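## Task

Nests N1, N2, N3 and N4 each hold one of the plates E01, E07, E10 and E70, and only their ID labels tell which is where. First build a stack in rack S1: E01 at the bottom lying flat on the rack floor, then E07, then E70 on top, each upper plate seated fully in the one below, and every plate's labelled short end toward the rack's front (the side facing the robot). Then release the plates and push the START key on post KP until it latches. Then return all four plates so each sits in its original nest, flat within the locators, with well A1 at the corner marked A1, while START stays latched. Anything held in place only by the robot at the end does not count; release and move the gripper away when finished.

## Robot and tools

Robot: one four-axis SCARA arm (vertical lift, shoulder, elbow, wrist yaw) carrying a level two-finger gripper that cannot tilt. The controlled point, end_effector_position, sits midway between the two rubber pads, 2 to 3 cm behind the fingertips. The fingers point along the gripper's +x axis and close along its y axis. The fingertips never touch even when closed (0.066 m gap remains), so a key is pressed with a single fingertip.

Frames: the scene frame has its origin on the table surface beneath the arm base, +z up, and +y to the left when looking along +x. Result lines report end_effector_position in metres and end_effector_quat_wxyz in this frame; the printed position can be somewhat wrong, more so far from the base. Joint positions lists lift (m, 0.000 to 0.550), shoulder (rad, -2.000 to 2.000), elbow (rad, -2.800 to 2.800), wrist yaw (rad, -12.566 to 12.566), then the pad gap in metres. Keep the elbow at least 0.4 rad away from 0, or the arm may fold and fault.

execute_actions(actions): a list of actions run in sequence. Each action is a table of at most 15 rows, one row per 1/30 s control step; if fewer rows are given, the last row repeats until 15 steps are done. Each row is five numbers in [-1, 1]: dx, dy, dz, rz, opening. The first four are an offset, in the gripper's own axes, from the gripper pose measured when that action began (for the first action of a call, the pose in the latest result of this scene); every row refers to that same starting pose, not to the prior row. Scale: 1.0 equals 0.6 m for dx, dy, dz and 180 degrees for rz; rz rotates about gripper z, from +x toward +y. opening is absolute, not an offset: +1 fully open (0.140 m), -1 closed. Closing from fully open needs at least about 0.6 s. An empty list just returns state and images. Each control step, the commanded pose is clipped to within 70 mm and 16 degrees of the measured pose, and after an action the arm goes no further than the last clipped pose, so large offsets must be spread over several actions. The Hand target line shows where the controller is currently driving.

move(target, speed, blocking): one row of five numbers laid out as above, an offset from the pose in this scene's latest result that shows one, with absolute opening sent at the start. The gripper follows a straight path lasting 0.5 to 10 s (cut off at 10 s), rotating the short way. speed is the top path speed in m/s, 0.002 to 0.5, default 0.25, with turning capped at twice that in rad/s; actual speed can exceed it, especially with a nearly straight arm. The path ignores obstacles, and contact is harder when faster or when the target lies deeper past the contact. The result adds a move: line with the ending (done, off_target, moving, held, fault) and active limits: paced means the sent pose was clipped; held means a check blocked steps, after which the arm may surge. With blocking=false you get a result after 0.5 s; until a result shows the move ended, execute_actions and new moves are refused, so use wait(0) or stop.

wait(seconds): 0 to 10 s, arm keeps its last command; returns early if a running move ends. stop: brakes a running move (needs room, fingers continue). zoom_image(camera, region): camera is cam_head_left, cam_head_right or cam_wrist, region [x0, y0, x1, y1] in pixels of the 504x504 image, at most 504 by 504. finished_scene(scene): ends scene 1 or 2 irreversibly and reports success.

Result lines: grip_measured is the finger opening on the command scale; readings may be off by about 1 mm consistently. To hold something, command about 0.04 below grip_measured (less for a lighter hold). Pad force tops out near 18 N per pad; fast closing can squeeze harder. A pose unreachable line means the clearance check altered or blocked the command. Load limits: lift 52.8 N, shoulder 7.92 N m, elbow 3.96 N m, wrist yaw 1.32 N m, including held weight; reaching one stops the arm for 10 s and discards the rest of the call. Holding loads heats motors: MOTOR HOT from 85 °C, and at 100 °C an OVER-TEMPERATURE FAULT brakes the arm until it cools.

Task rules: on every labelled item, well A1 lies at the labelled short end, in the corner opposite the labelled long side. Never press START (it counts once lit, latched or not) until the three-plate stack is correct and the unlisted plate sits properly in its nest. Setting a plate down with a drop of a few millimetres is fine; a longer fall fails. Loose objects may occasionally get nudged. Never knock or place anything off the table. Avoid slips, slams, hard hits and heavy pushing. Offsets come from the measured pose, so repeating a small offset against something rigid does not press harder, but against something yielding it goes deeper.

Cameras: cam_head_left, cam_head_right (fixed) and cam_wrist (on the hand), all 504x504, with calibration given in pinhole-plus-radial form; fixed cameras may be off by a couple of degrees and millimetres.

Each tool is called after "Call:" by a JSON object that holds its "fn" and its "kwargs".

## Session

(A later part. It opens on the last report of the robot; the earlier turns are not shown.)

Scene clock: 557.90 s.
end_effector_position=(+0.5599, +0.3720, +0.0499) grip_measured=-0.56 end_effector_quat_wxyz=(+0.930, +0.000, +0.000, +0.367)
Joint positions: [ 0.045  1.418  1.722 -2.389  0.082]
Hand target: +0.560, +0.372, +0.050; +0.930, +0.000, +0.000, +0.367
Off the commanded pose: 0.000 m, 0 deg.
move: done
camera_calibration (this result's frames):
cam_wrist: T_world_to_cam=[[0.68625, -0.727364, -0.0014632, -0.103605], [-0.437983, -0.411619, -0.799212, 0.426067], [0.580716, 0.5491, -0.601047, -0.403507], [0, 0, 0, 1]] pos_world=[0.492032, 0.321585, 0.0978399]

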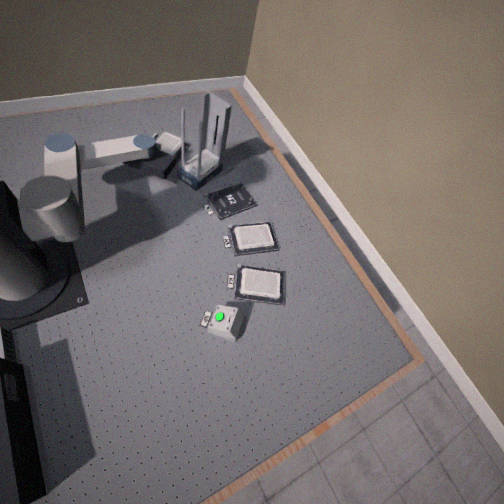

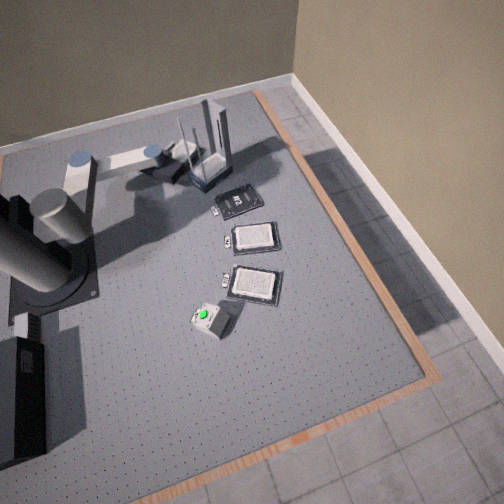

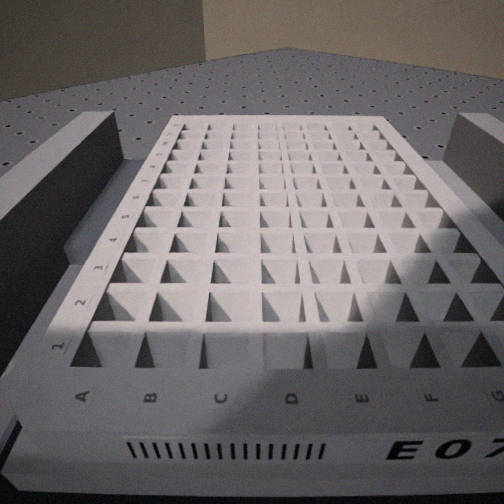

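Call:
{"fn": "move", "kwargs": {"target": [0, 0, -0.0221, 0, -0.61], "speed": 0.03}}

Scene clock: 560.07 s.
end_effector_position=(+0.5599, +0.3720, +0.0366) grip_measured=-0.56 end_effector_quat_wxyz=(+0.930, +0.000, +0.000, +0.367)
Joint positions: [ 0.032  1.418  1.722 -2.389  0.082]
Hand target: +0.560, +0.372, +0.037; +0.930, +0.000, +0.000, +0.367
Off the commanded pose: 0.000 m, 0 deg.
move: done
camera_calibration (this result's frames):
cam_wrist: T_world_to_cam=[[0.686248, -0.727366, -0.0014632, -0.103623], [-0.437985, -0.411618, -0.799212, 0.415406], [0.580718, 0.549099, -0.601047, -0.411524], [0, 0, 0, 1]] pos_world=[0.492032, 0.321584, 0.084501]

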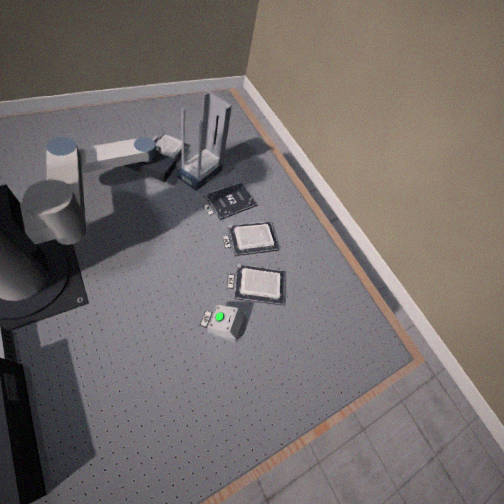

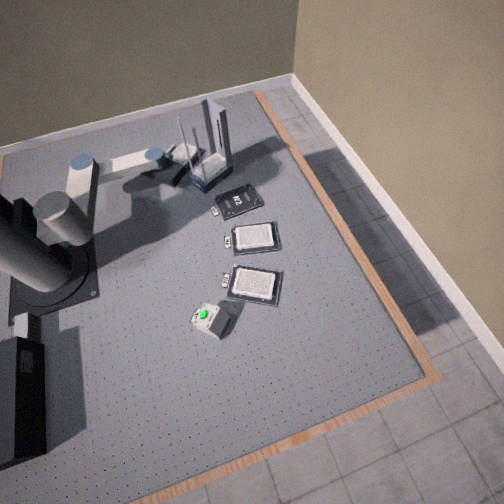

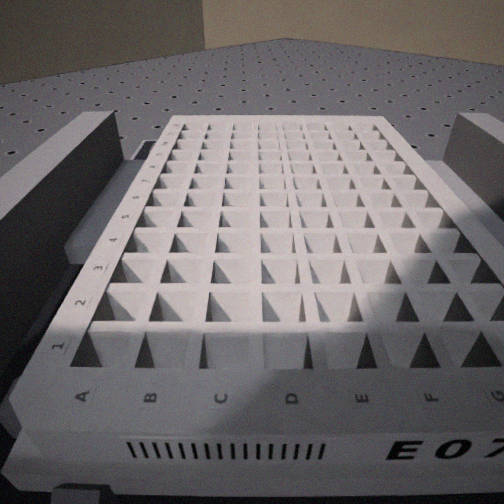

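Call:
{"fn": "execute_actions", "kwargs": {"actions": [[[0,0,-0.0005,0,-0.61],[0,0,-0.001,0,-0.61],[0,0,-0.0015,0,-0.61],[0,0,-0.002,0,-0.61],[0,0,-0.0025,0,-0.61],[0,0,-0.003,0,-0.61],[0,0,-0.0033,0,-0.61]],[[0,0,0,0,-0.57],[0,0,0,0,-0.53],[0,0,0,0,-0.48],[0,0,0,0,-0.42],[0,0,0,0,-0.36],[0,0,0,0,-0.3],[0,0,0,0,-0.24],[0,0,0,0,-0.18],[0,0,0,0,-0.12],[0,0,0,0,-0.08]]]}}

Scene clock: 563.63 s.
end_effector_position=(+0.5599, +0.3720, +0.0346) grip_measured=-0.08 end_effector_quat_wxyz=(+0.930, +0.000, +0.000, +0.367)
Joint positions: [ 0.03   1.418  1.722 -2.389  0.1  ]
Hand target: +0.560, +0.372, +0.035; +0.930, +0.000, +0.000, +0.367
Off the commanded pose: 0.000 m, 0 deg.
camera_calibration (this result's frames):
cam_wrist: T_world_to_cam=[[0.686249, -0.727365, -0.0014632, -0.103627], [-0.437984, -0.411618, -0.799212, 0.413834], [0.580717, 0.549099, -0.601047, -0.412707], [0, 0, 0, 1]] pos_world=[0.492032, 0.321584, 0.082533]

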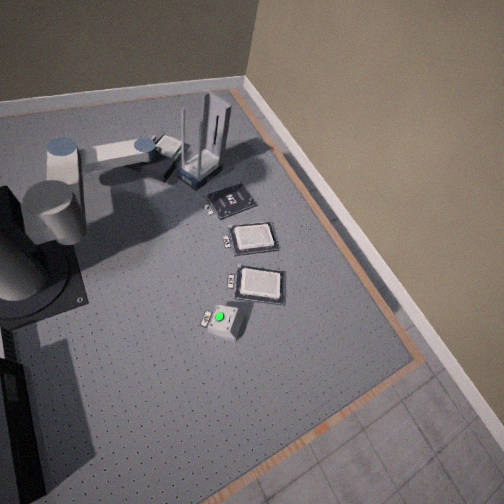

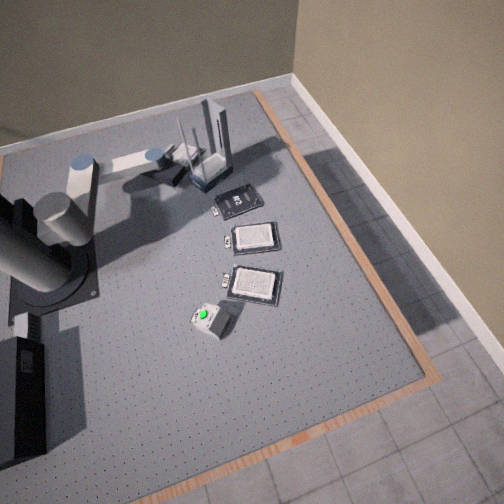

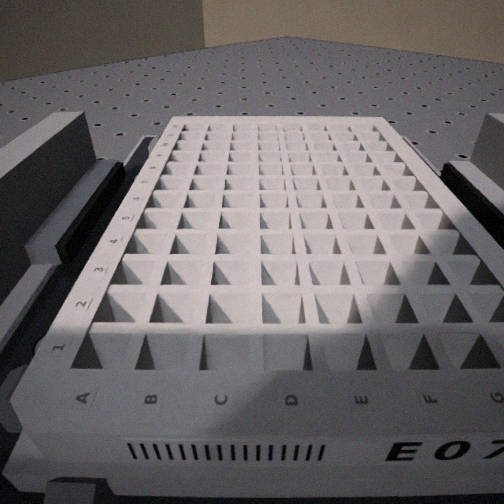

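Call:
{"fn": "move", "kwargs": {"target": [0, 0, 0.04765, 0, -0.08], "speed": 0.15}}

Scene clock: 566.97 s.
end_effector_position=(+0.5599, +0.3720, +0.0633) grip_measured=-0.08 end_effector_quat_wxyz=(+0.930, +0.000, +0.000, +0.367)
Joint positions: [ 0.058  1.418  1.722 -2.389  0.1  ]
Hand target: +0.560, +0.372, +0.063; +0.930, +0.000, +0.000, +0.367
Off the commanded pose: 0.000 m, 0 deg.
move: done
camera_calibration (this result's frames):
cam_wrist: T_world_to_cam=[[0.686268, -0.727347, -0.0014632, -0.103594], [-0.437974, -0.41163, -0.799212, 0.436737], [0.580703, 0.549115, -0.601047, -0.395483], [0, 0, 0, 1]] pos_world=[0.492031, 0.321591, 0.11119]

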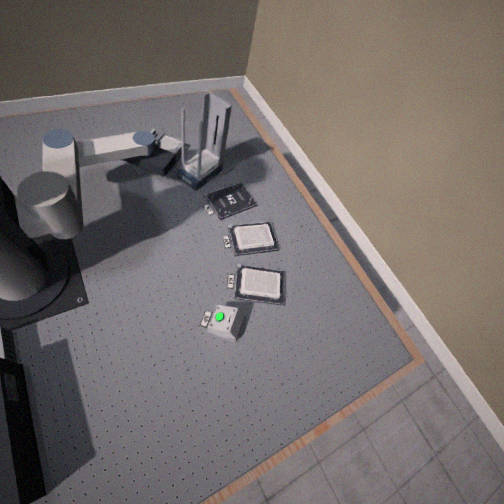

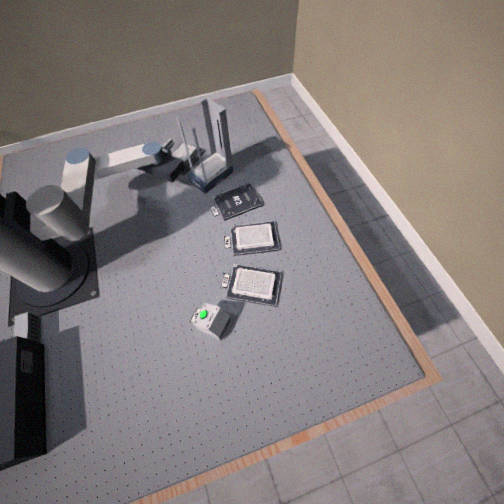

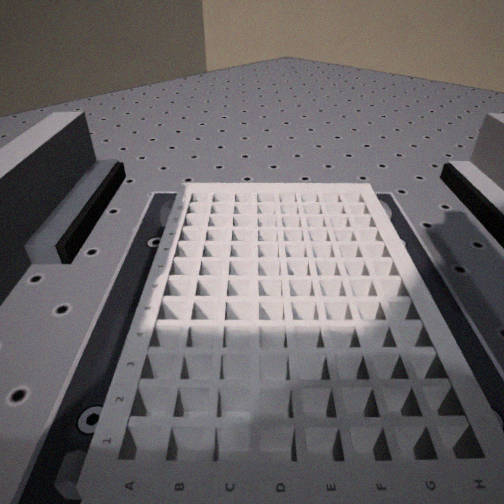

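Call:
{"fn": "move", "kwargs": {"target": [-0.183, 0, 0, 0, -0.08], "speed": 0.25}}

Scene clock: 569.67 s.
end_effector_position=(+0.4796, +0.2970, +0.0633) grip_measured=-0.08 end_effector_quat_wxyz=(+0.930, +0.000, +0.000, +0.367)
Joint positions: [ 0.058  1.66   1.153 -2.062  0.1  ]
Hand target: +0.480, +0.297, +0.063; +0.930, +0.000, +0.000, +0.367
Off the commanded pose: 0.000 m, 0 deg.
move: done
camera_calibration (this result's frames):
cam_wrist: T_world_to_cam=[[0.68607, -0.727534, -0.0014632, -0.102909], [-0.438085, -0.41151, -0.799212, 0.370707], [0.580852, 0.548957, -0.601047, -0.3077], [0, 0, 0, 1]] pos_world=[0.411732, 0.246594, 0.111181]

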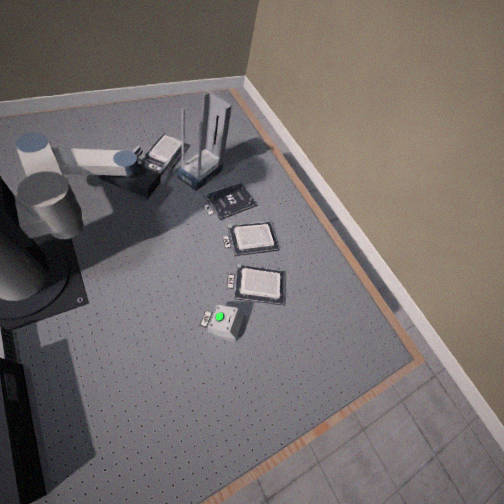

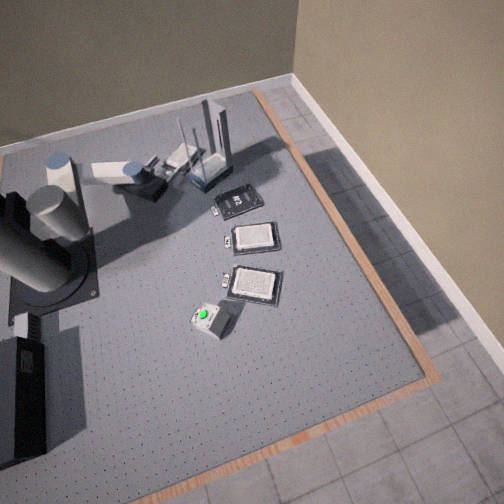

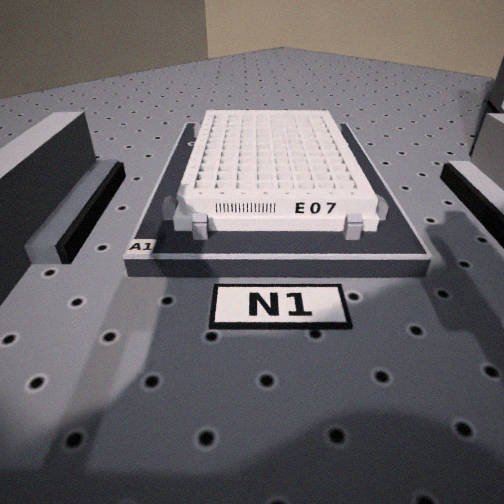

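Call:
{"fn": "move", "kwargs": {"target": [-0.05392, -0.22585, 0, -0.09115, -0.08], "speed": 0.25}}

Scene clock: 574.53 s.
end_effector_position=(+0.5485, +0.1757, +0.0633) grip_measured=-0.08 end_effector_quat_wxyz=(+0.973, +0.000, +0.000, +0.230)
Joint positions: [ 0.058  1.325  1.095 -1.956  0.1  ]
Hand target: +0.548, +0.176, +0.063; +0.973, +0.000, +0.000, +0.230
Off the commanded pose: 0.000 m, 0 deg.
move: done
camera_calibration (this result's frames):
cam_wrist: T_world_to_cam=[[0.452114, -0.891959, -0.0014632, -0.0811302], [-0.536639, -0.270699, -0.799212, 0.38028], [0.712468, 0.36212, -0.601047, -0.320482], [0, 0, 0, 1]] pos_world=[0.469086, 0.14663, 0.111181]

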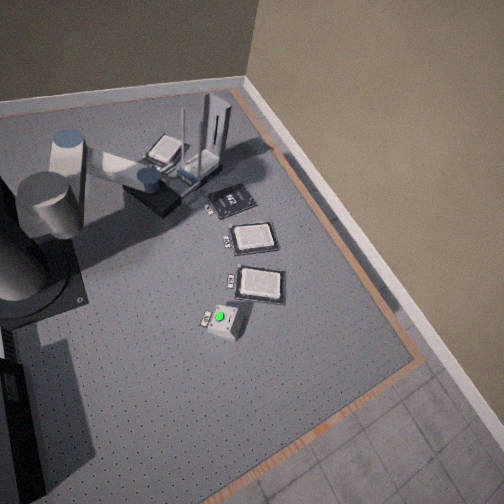

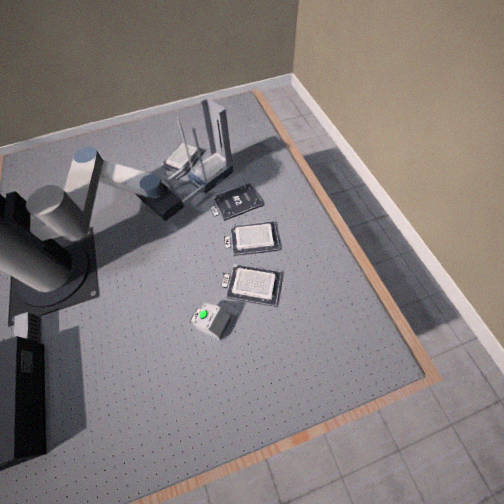

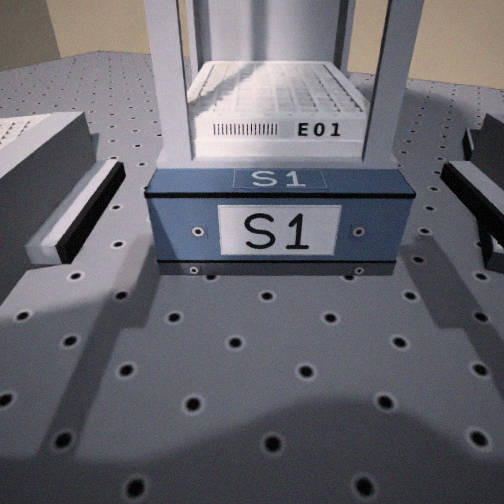

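Call:
{"fn": "move", "kwargs": {"target": [0.2, 0, 0, -0.0001, -0.08], "speed": 0.12}}

Scene clock: 579.63 s.
end_effector_position=(+0.6558, +0.2295, +0.0633) grip_measured=-0.08 end_effector_quat_wxyz=(+0.973, +0.000, +0.000, +0.230)
Joint positions: [ 0.058  1.089  1.707 -2.333  0.1  ]
Hand target: +0.656, +0.229, +0.063; +0.973, +0.000, +0.000, +0.230
Off the commanded pose: 0.000 m, 0 deg.
move: done
camera_calibration (this result's frames):
cam_wrist: T_world_to_cam=[[0.452119, -0.891956, -0.0014632, -0.081696], [-0.536638, -0.270702, -0.799212, 0.452438], [0.712466, 0.362124, -0.601047, -0.41643], [0, 0, 0, 1]] pos_world=[0.576424, 0.200406, 0.111181]

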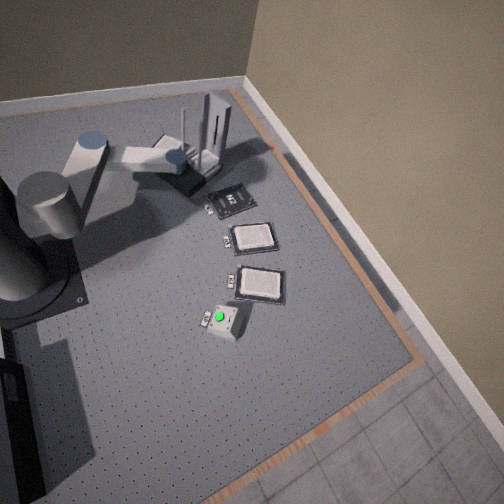

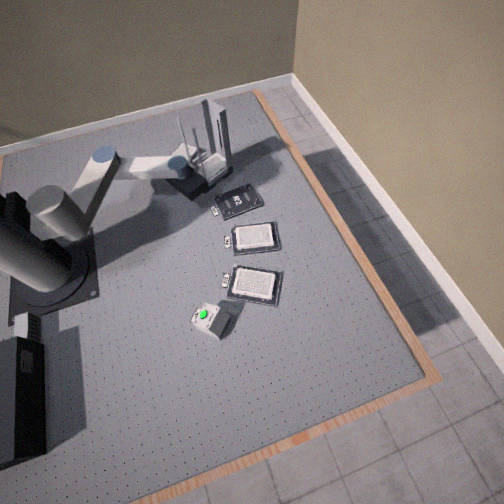

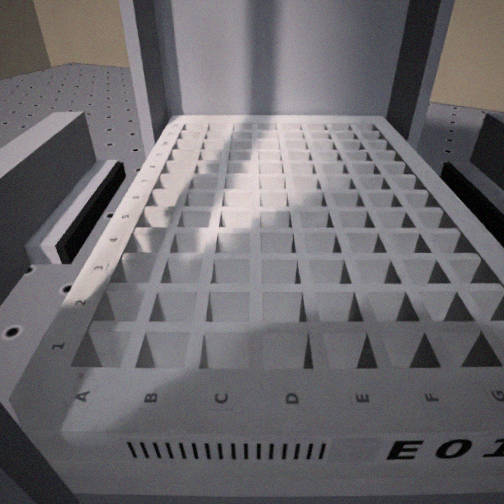

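Call:
{"fn": "execute_actions", "kwargs": {"actions": [[[0,0,0,0,-0.13],[0,0,0,0,-0.18],[0,0,0,0,-0.23],[0,0,0,0,-0.28],[0,0,0,0,-0.33],[0,0,0,0,-0.38],[0,0,0,0,-0.43],[0,0,0,0,-0.47],[0,0,0,0,-0.5],[0,0,0,0,-0.53],[0,0,0,0,-0.56],[0,0,0,0,-0.58],[0,0,0,0,-0.6],[0,0,0,0,-0.61]],[[0,0,0,0,-0.61]]]}}

Call:
{"fn": "zoom_image", "kwargs": {"camera": "cam_wrist", "region": [220, 404, 320, 504]}}

Call:
{"fn": "zoom_image", "kwargs": {"camera": "cam_wrist", "region": [355, 100, 415, 150]}}

Scene clock: 583.63 s.
end_effector_position=(+0.6558, +0.2295, +0.0633) grip_measured=-0.56 end_effector_quat_wxyz=(+0.973, +0.000, +0.000, +0.230)
Joint positions: [ 0.058  1.089  1.707 -2.333  0.082]
Hand target: +0.656, +0.229, +0.063; +0.973, +0.000, +0.000, +0.230
Off the commanded pose: 0.000 m, 0 deg.
camera_calibration (this result's frames):
cam_wrist: T_world_to_cam=[[0.452118, -0.891957, -0.0014632, -0.0816958], [-0.536638, -0.270702, -0.799212, 0.452438], [0.712467, 0.362124, -0.601047, -0.41643], [0, 0, 0, 1]] pos_world=[0.576424, 0.200406, 0.111181]

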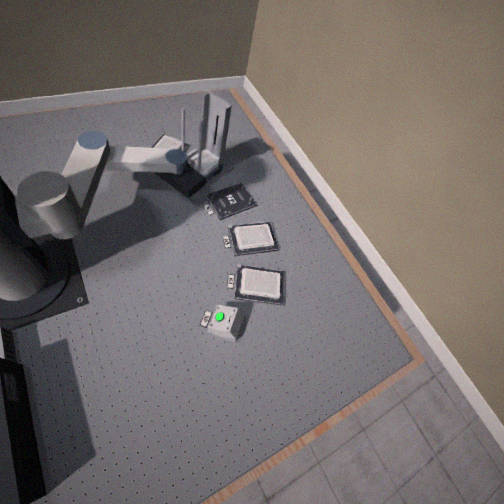

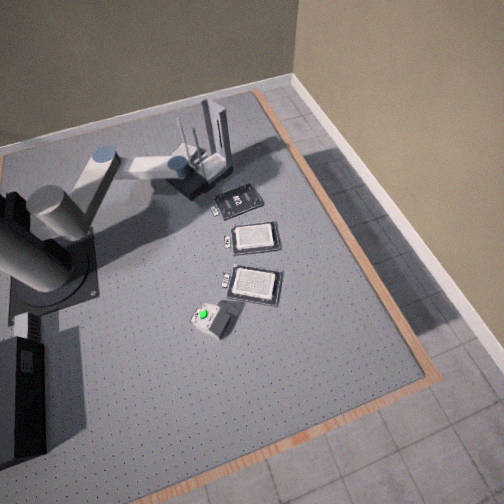

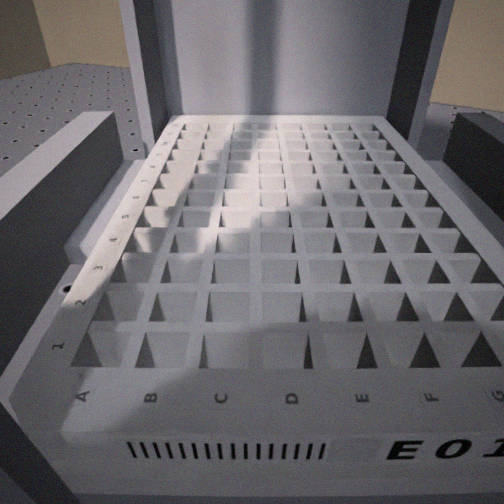

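Region (220, 404, 320, 504) of cam_wrist's 504x504 image, scaled by 5.040, with more detail than that image has.

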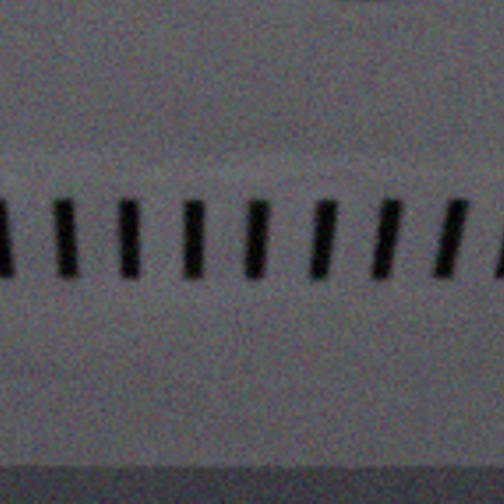

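Region (355, 100, 415, 150) of cam_wrist's 504x504 image, scaled by 8.400, with more detail than that image has.

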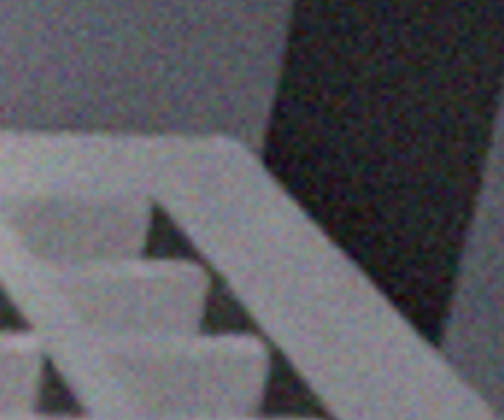

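Call:
{"fn": "move", "kwargs": {"target": [0, 0, 0.4313, 0, -0.61], "speed": 0.2}}

Scene clock: 587.07 s.
end_effector_position=(+0.6558, +0.2295, +0.3221) grip_measured=-0.56 end_effector_quat_wxyz=(+0.973, +0.000, +0.000, +0.230)
Joint positions: [ 0.317  1.089  1.707 -2.333  0.082]
Hand target: +0.656, +0.229, +0.322; +0.973, +0.000, +0.000, +0.230
Off the commanded pose: 0.000 m, 0 deg.
move: done
camera_calibration (this result's frames):
cam_wrist: T_world_to_cam=[[0.452163, -0.891934, -0.0014632, -0.0813332], [-0.536624, -0.270729, -0.799212, 0.659303], [0.712449, 0.362159, -0.601047, -0.260859], [0, 0, 0, 1]] pos_world=[0.576423, 0.200421, 0.370015]

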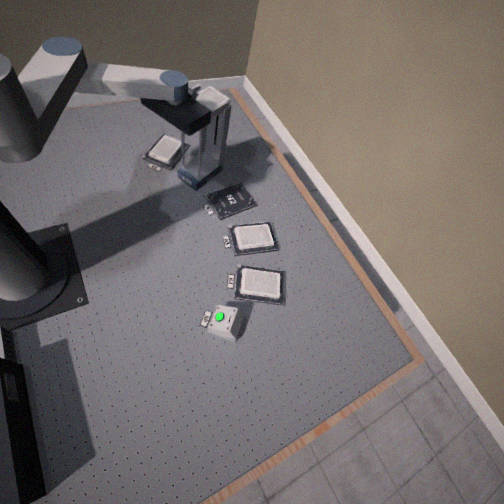

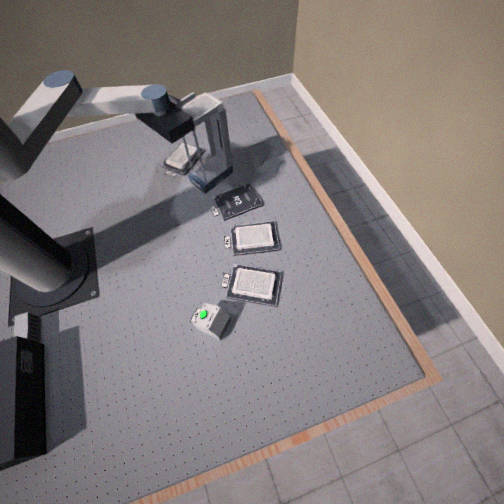

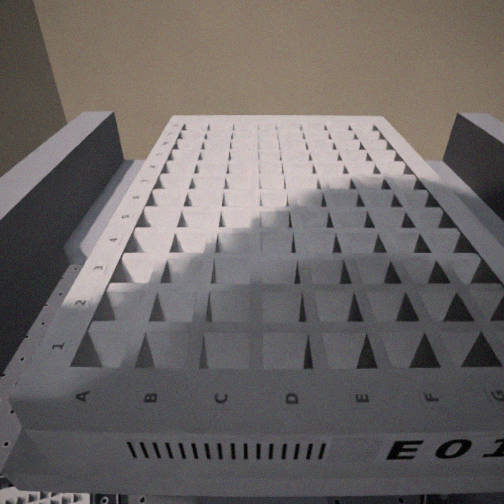

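Call:
{"fn": "move", "kwargs": {"target": [-0.055, -0.2903, 0, -0.12105, -0.61], "speed": 0.25}}

Scene clock: 592.13 s.
end_effector_position=(+0.7042, +0.0589, +0.3221) grip_measured=-0.56 end_effector_quat_wxyz=(+0.999, +0.000, +0.000, +0.042)
Joint positions: [ 0.317  0.771  1.706 -2.394  0.082]
Hand target: +0.704, +0.059, +0.322; +0.999, +0.000, +0.000, +0.042
Off the commanded pose: 0.000 m, 0 deg.
move: done
camera_calibration (this result's frames):
cam_wrist: T_world_to_cam=[[0.0883922, -0.996085, -0.0014632, 0.00686058], [-0.598798, -0.0519631, -0.799212, 0.670006], [0.796007, 0.0715203, -0.601047, -0.275312], [0, 0, 0, 1]] pos_world=[0.619742, 0.0613397, 0.370012]

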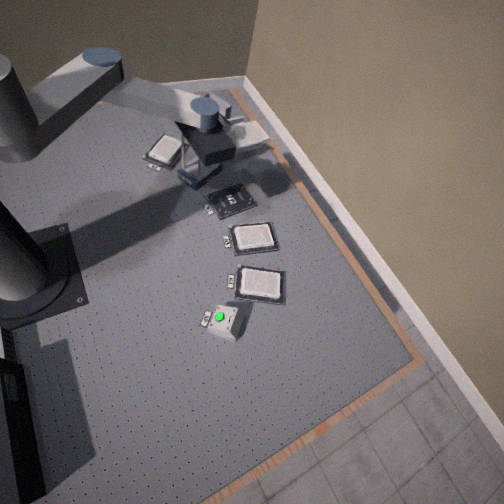

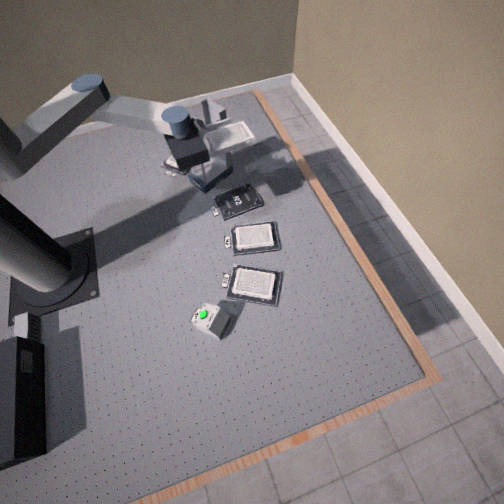

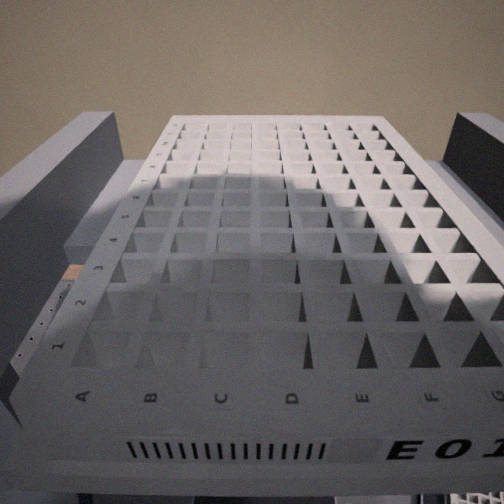

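Call:
{"fn": "move", "kwargs": {"target": [0.0001, -0.00002, -0.4535, 0, -0.61], "speed": 0.3}}

Scene clock: 595.53 s.
end_effector_position=(+0.7043, +0.0589, +0.0499) grip_measured=-0.56 end_effector_quat_wxyz=(+0.999, +0.000, +0.000, +0.042)
Joint positions: [ 0.045  0.771  1.706 -2.394  0.082]
Hand target: +0.704, +0.059, +0.050; +0.999, +0.000, +0.000, +0.042
Off the commanded pose: 0.000 m, 0 deg.
move: done
camera_calibration (this result's frames):
cam_wrist: T_world_to_cam=[[0.0885474, -0.996071, -0.0014632, 0.00637879], [-0.59879, -0.0520564, -0.799212, 0.452503], [0.795996, 0.0716443, -0.601047, -0.438939], [0, 0, 0, 1]] pos_world=[0.619784, 0.0613569, 0.0978323]

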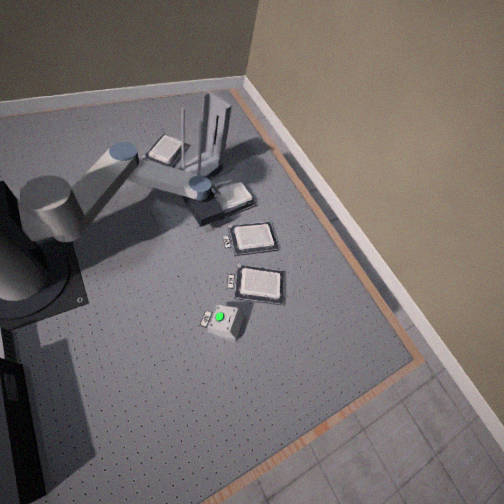

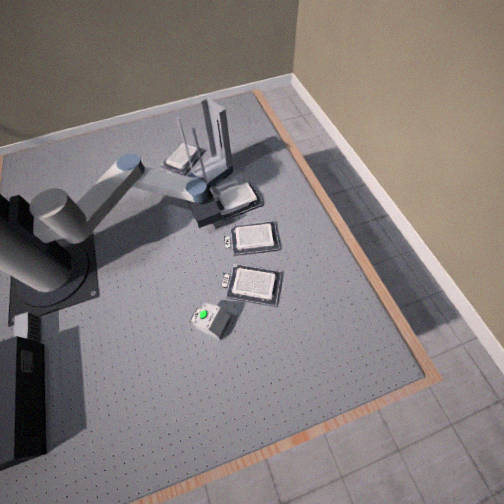

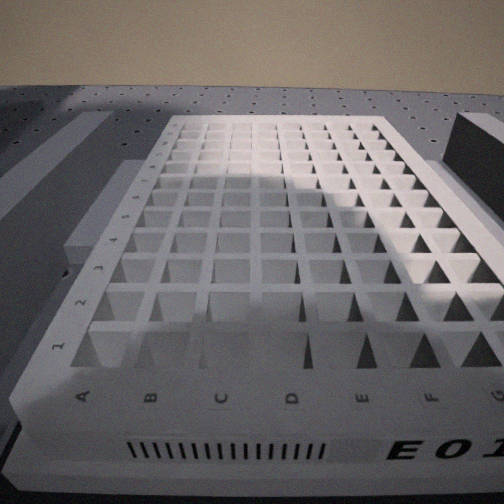

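Call:
{"fn": "move", "kwargs": {"target": [0, 0, -0.0221, 0, -0.61], "speed": 0.03}}

Scene clock: 597.57 s.
end_effector_position=(+0.7043, +0.0589, +0.0366) grip_measured=-0.56 end_effector_quat_wxyz=(+0.999, +0.000, +0.000, +0.042)
Joint positions: [ 0.032  0.771  1.706 -2.394  0.082]
Hand target: +0.704, +0.059, +0.037; +0.999, +0.000, +0.000, +0.042
Off the commanded pose: 0.000 m, 0 deg.
move: done
camera_calibration (this result's frames):
cam_wrist: T_world_to_cam=[[0.0885454, -0.996071, -0.0014632, 0.00636], [-0.59879, -0.0520553, -0.799212, 0.441842], [0.795996, 0.0716428, -0.601047, -0.446957], [0, 0, 0, 1]] pos_world=[0.619783, 0.0613564, 0.084493]

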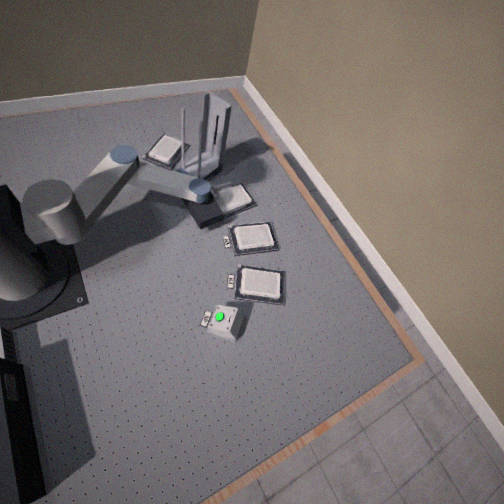

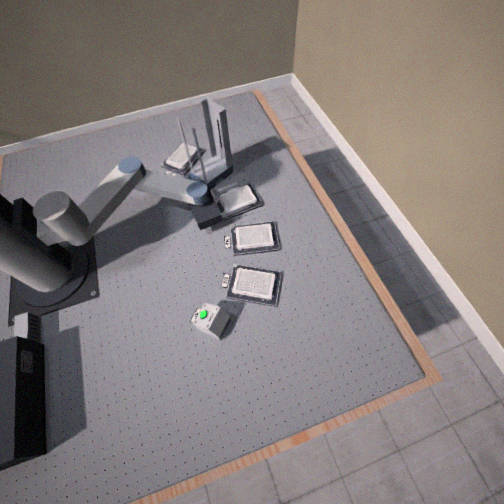

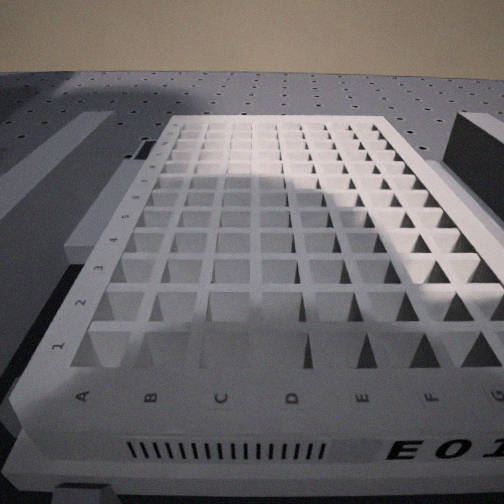

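Call:
{"fn": "execute_actions", "kwargs": {"actions": [[[0,0,-0.0005,0,-0.61],[0,0,-0.001,0,-0.61],[0,0,-0.0015,0,-0.61],[0,0,-0.002,0,-0.61],[0,0,-0.0025,0,-0.61],[0,0,-0.003,0,-0.61],[0,0,-0.0033,0,-0.61]],[[0,0,0,0,-0.57],[0,0,0,0,-0.53],[0,0,0,0,-0.48],[0,0,0,0,-0.42],[0,0,0,0,-0.36],[0,0,0,0,-0.3],[0,0,0,0,-0.24],[0,0,0,0,-0.18],[0,0,0,0,-0.12],[0,0,0,0,-0.08]]]}}

Scene clock: 600.97 s.
end_effector_position=(+0.7043, +0.0589, +0.0346) grip_measured=-0.08 end_effector_quat_wxyz=(+0.999, +0.000, +0.000, +0.042)
Joint positions: [ 0.03   0.771  1.706 -2.394  0.1  ]
Hand target: +0.704, +0.059, +0.035; +0.999, +0.000, +0.000, +0.042
Off the commanded pose: 0.000 m, 0 deg.
camera_calibration (this result's frames):
cam_wrist: T_world_to_cam=[[0.0885439, -0.996071, -0.0014632, 0.00635796], [-0.598791, -0.0520544, -0.799212, 0.440269], [0.795996, 0.0716415, -0.601047, -0.44814], [0, 0, 0, 1]] pos_world=[0.619784, 0.0613563, 0.082525]

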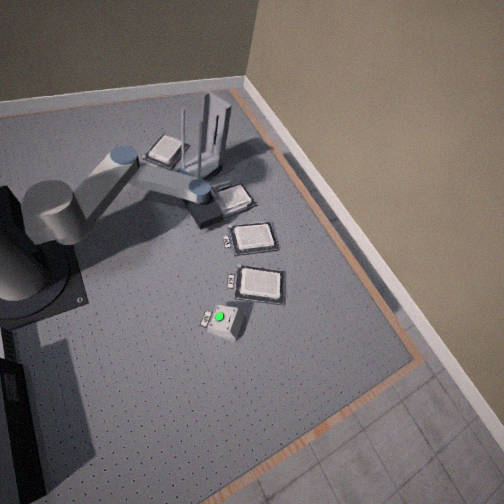

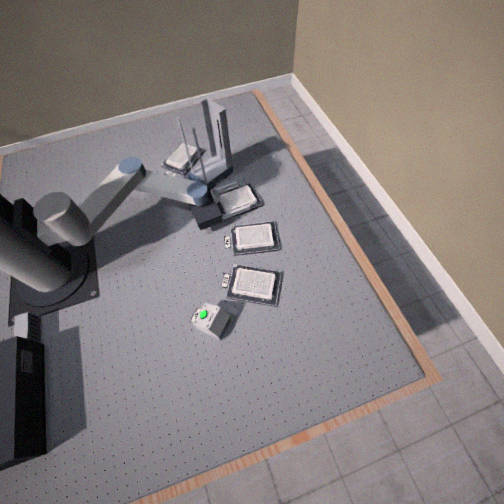

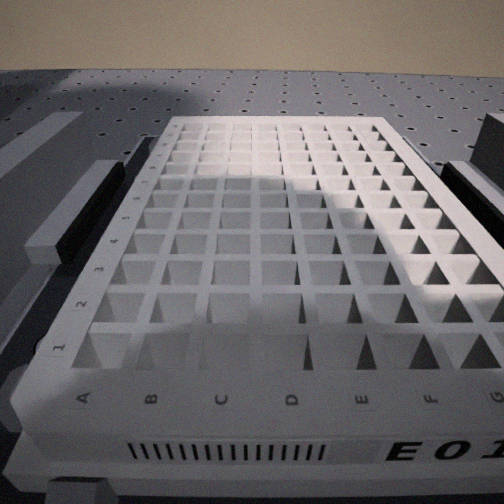

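Call:
{"fn": "move", "kwargs": {"target": [0, 0, 0.05, 0, -0.08], "speed": 0.15}}

Call:
{"fn": "move", "kwargs": {"target": [-0.2, 0, 0, 0, -0.08], "speed": 0.25}}

Scene clock: 603.50 s.
end_effector_position=(+0.7043, +0.0589, +0.0647) grip_measured=-0.08 end_effector_quat_wxyz=(+0.999, +0.000, +0.000, +0.042)
Joint positions: [ 0.06   0.771  1.706 -2.394  0.1  ]
Hand target: +0.704, +0.059, +0.065; +0.999, +0.000, +0.000, +0.042
Off the commanded pose: 0.000 m, 0 deg.
move: done
camera_calibration (this result's frames):
cam_wrist: T_world_to_cam=[[0.0885777, -0.996068, -0.0014632, 0.0063887], [-0.598789, -0.0520747, -0.799212, 0.464302], [0.795994, 0.0716686, -0.601047, -0.430072], [0, 0, 0, 1]] pos_world=[0.619788, 0.0613646, 0.112592]

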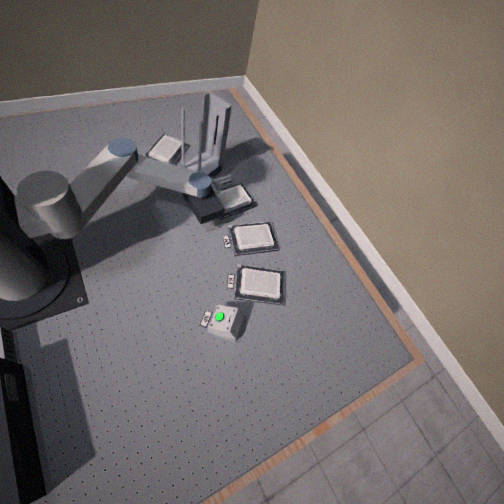

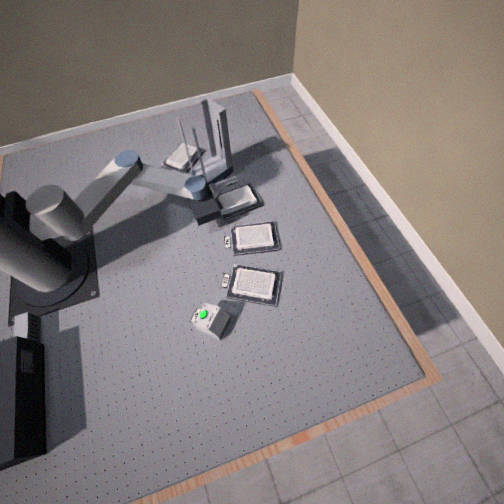

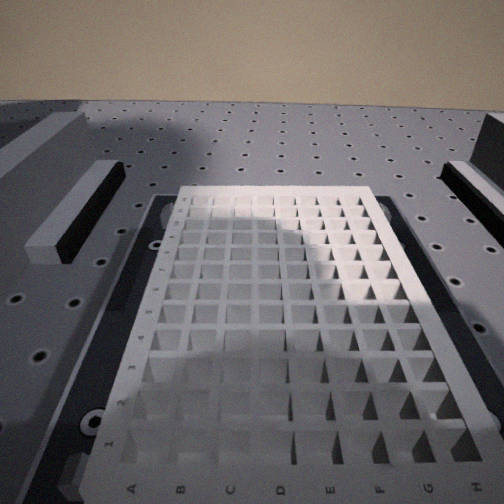

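Scene clock: 604.40 s.
end_effector_position=(+0.5846, +0.0488, +0.0647) grip_measured=-0.08 end_effector_quat_wxyz=(+0.999, +0.000, +0.000, +0.041)
Joint positions: [ 0.06   1.035  1.094 -2.046  0.1  ]
Hand target: +0.585, +0.049, +0.065; +0.999, +0.000, +0.000, +0.042
Off the commanded pose: 0.000 m, 0 deg.
move: done
camera_calibration (this result's frames):
cam_wrist: T_world_to_cam=[[0.0883048, -0.996092, -0.0014632, 0.00713197], [-0.598803, -0.0519106, -0.799212, 0.392124], [0.796013, 0.0714505, -0.601047, -0.334107], [0, 0, 0, 1]] pos_world=[0.500129, 0.0513316, 0.112587]

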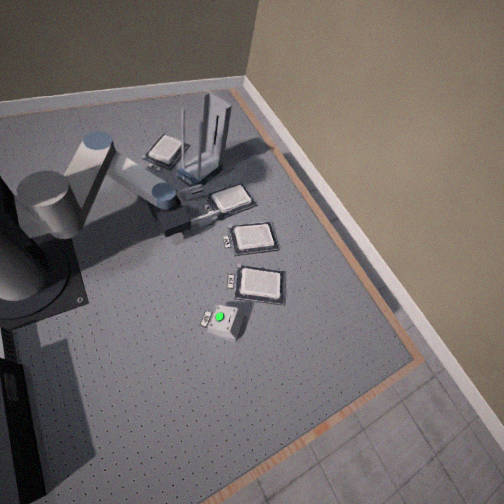

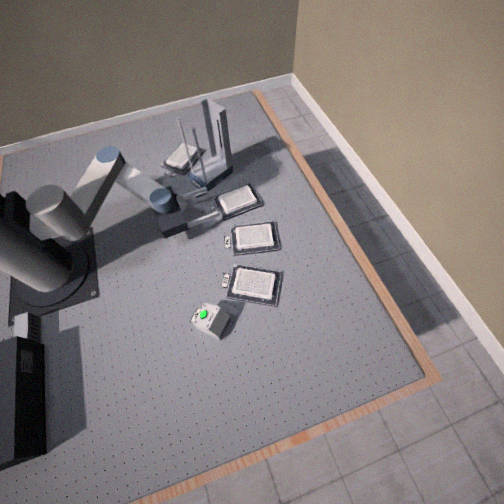

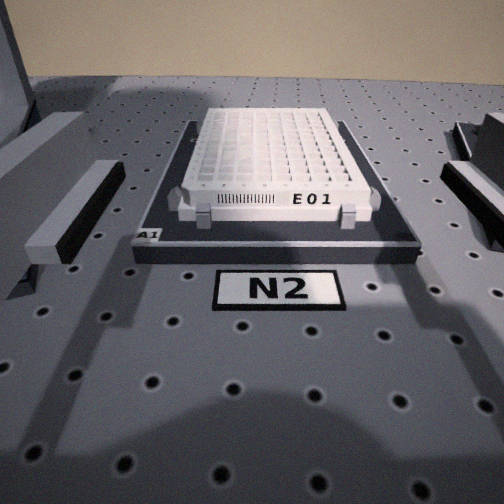

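Call:
{"fn": "zoom_image", "kwargs": {"camera": "cam_head_left", "region": [180, 170, 320, 350]}}

Call:
{"fn": "zoom_image", "kwargs": {"camera": "cam_head_left", "region": [130, 120, 230, 190]}}

Region (180, 170, 320, 350) of cam_head_left's 504x504 image, scaled by 2.800, with more detail than that image has.

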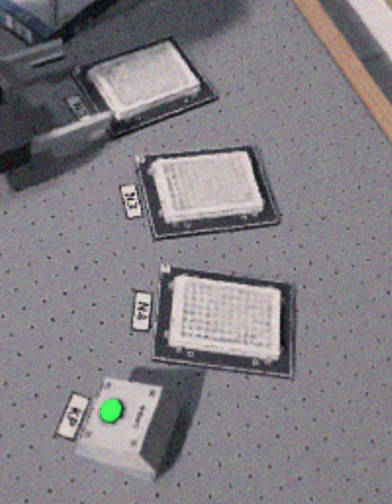

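Region (130, 120, 230, 190) of cam_head_left's 504x504 image, scaled by 5.040, with more detail than that image has; it fills the top 353 rows of this view, and the rest is white.

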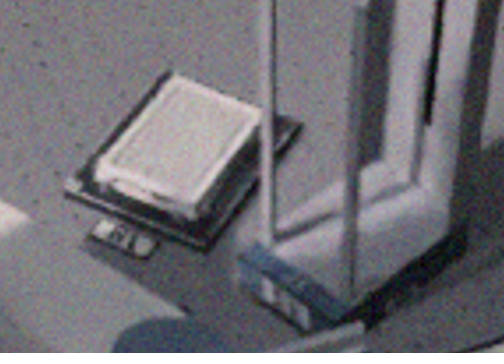

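All four plates are back in their nests, START is still lit, and the gripper is clear.

Call:
{"fn": "finished_scene", "kwargs": {"scene": 2}}

The scene is finished: the task was done.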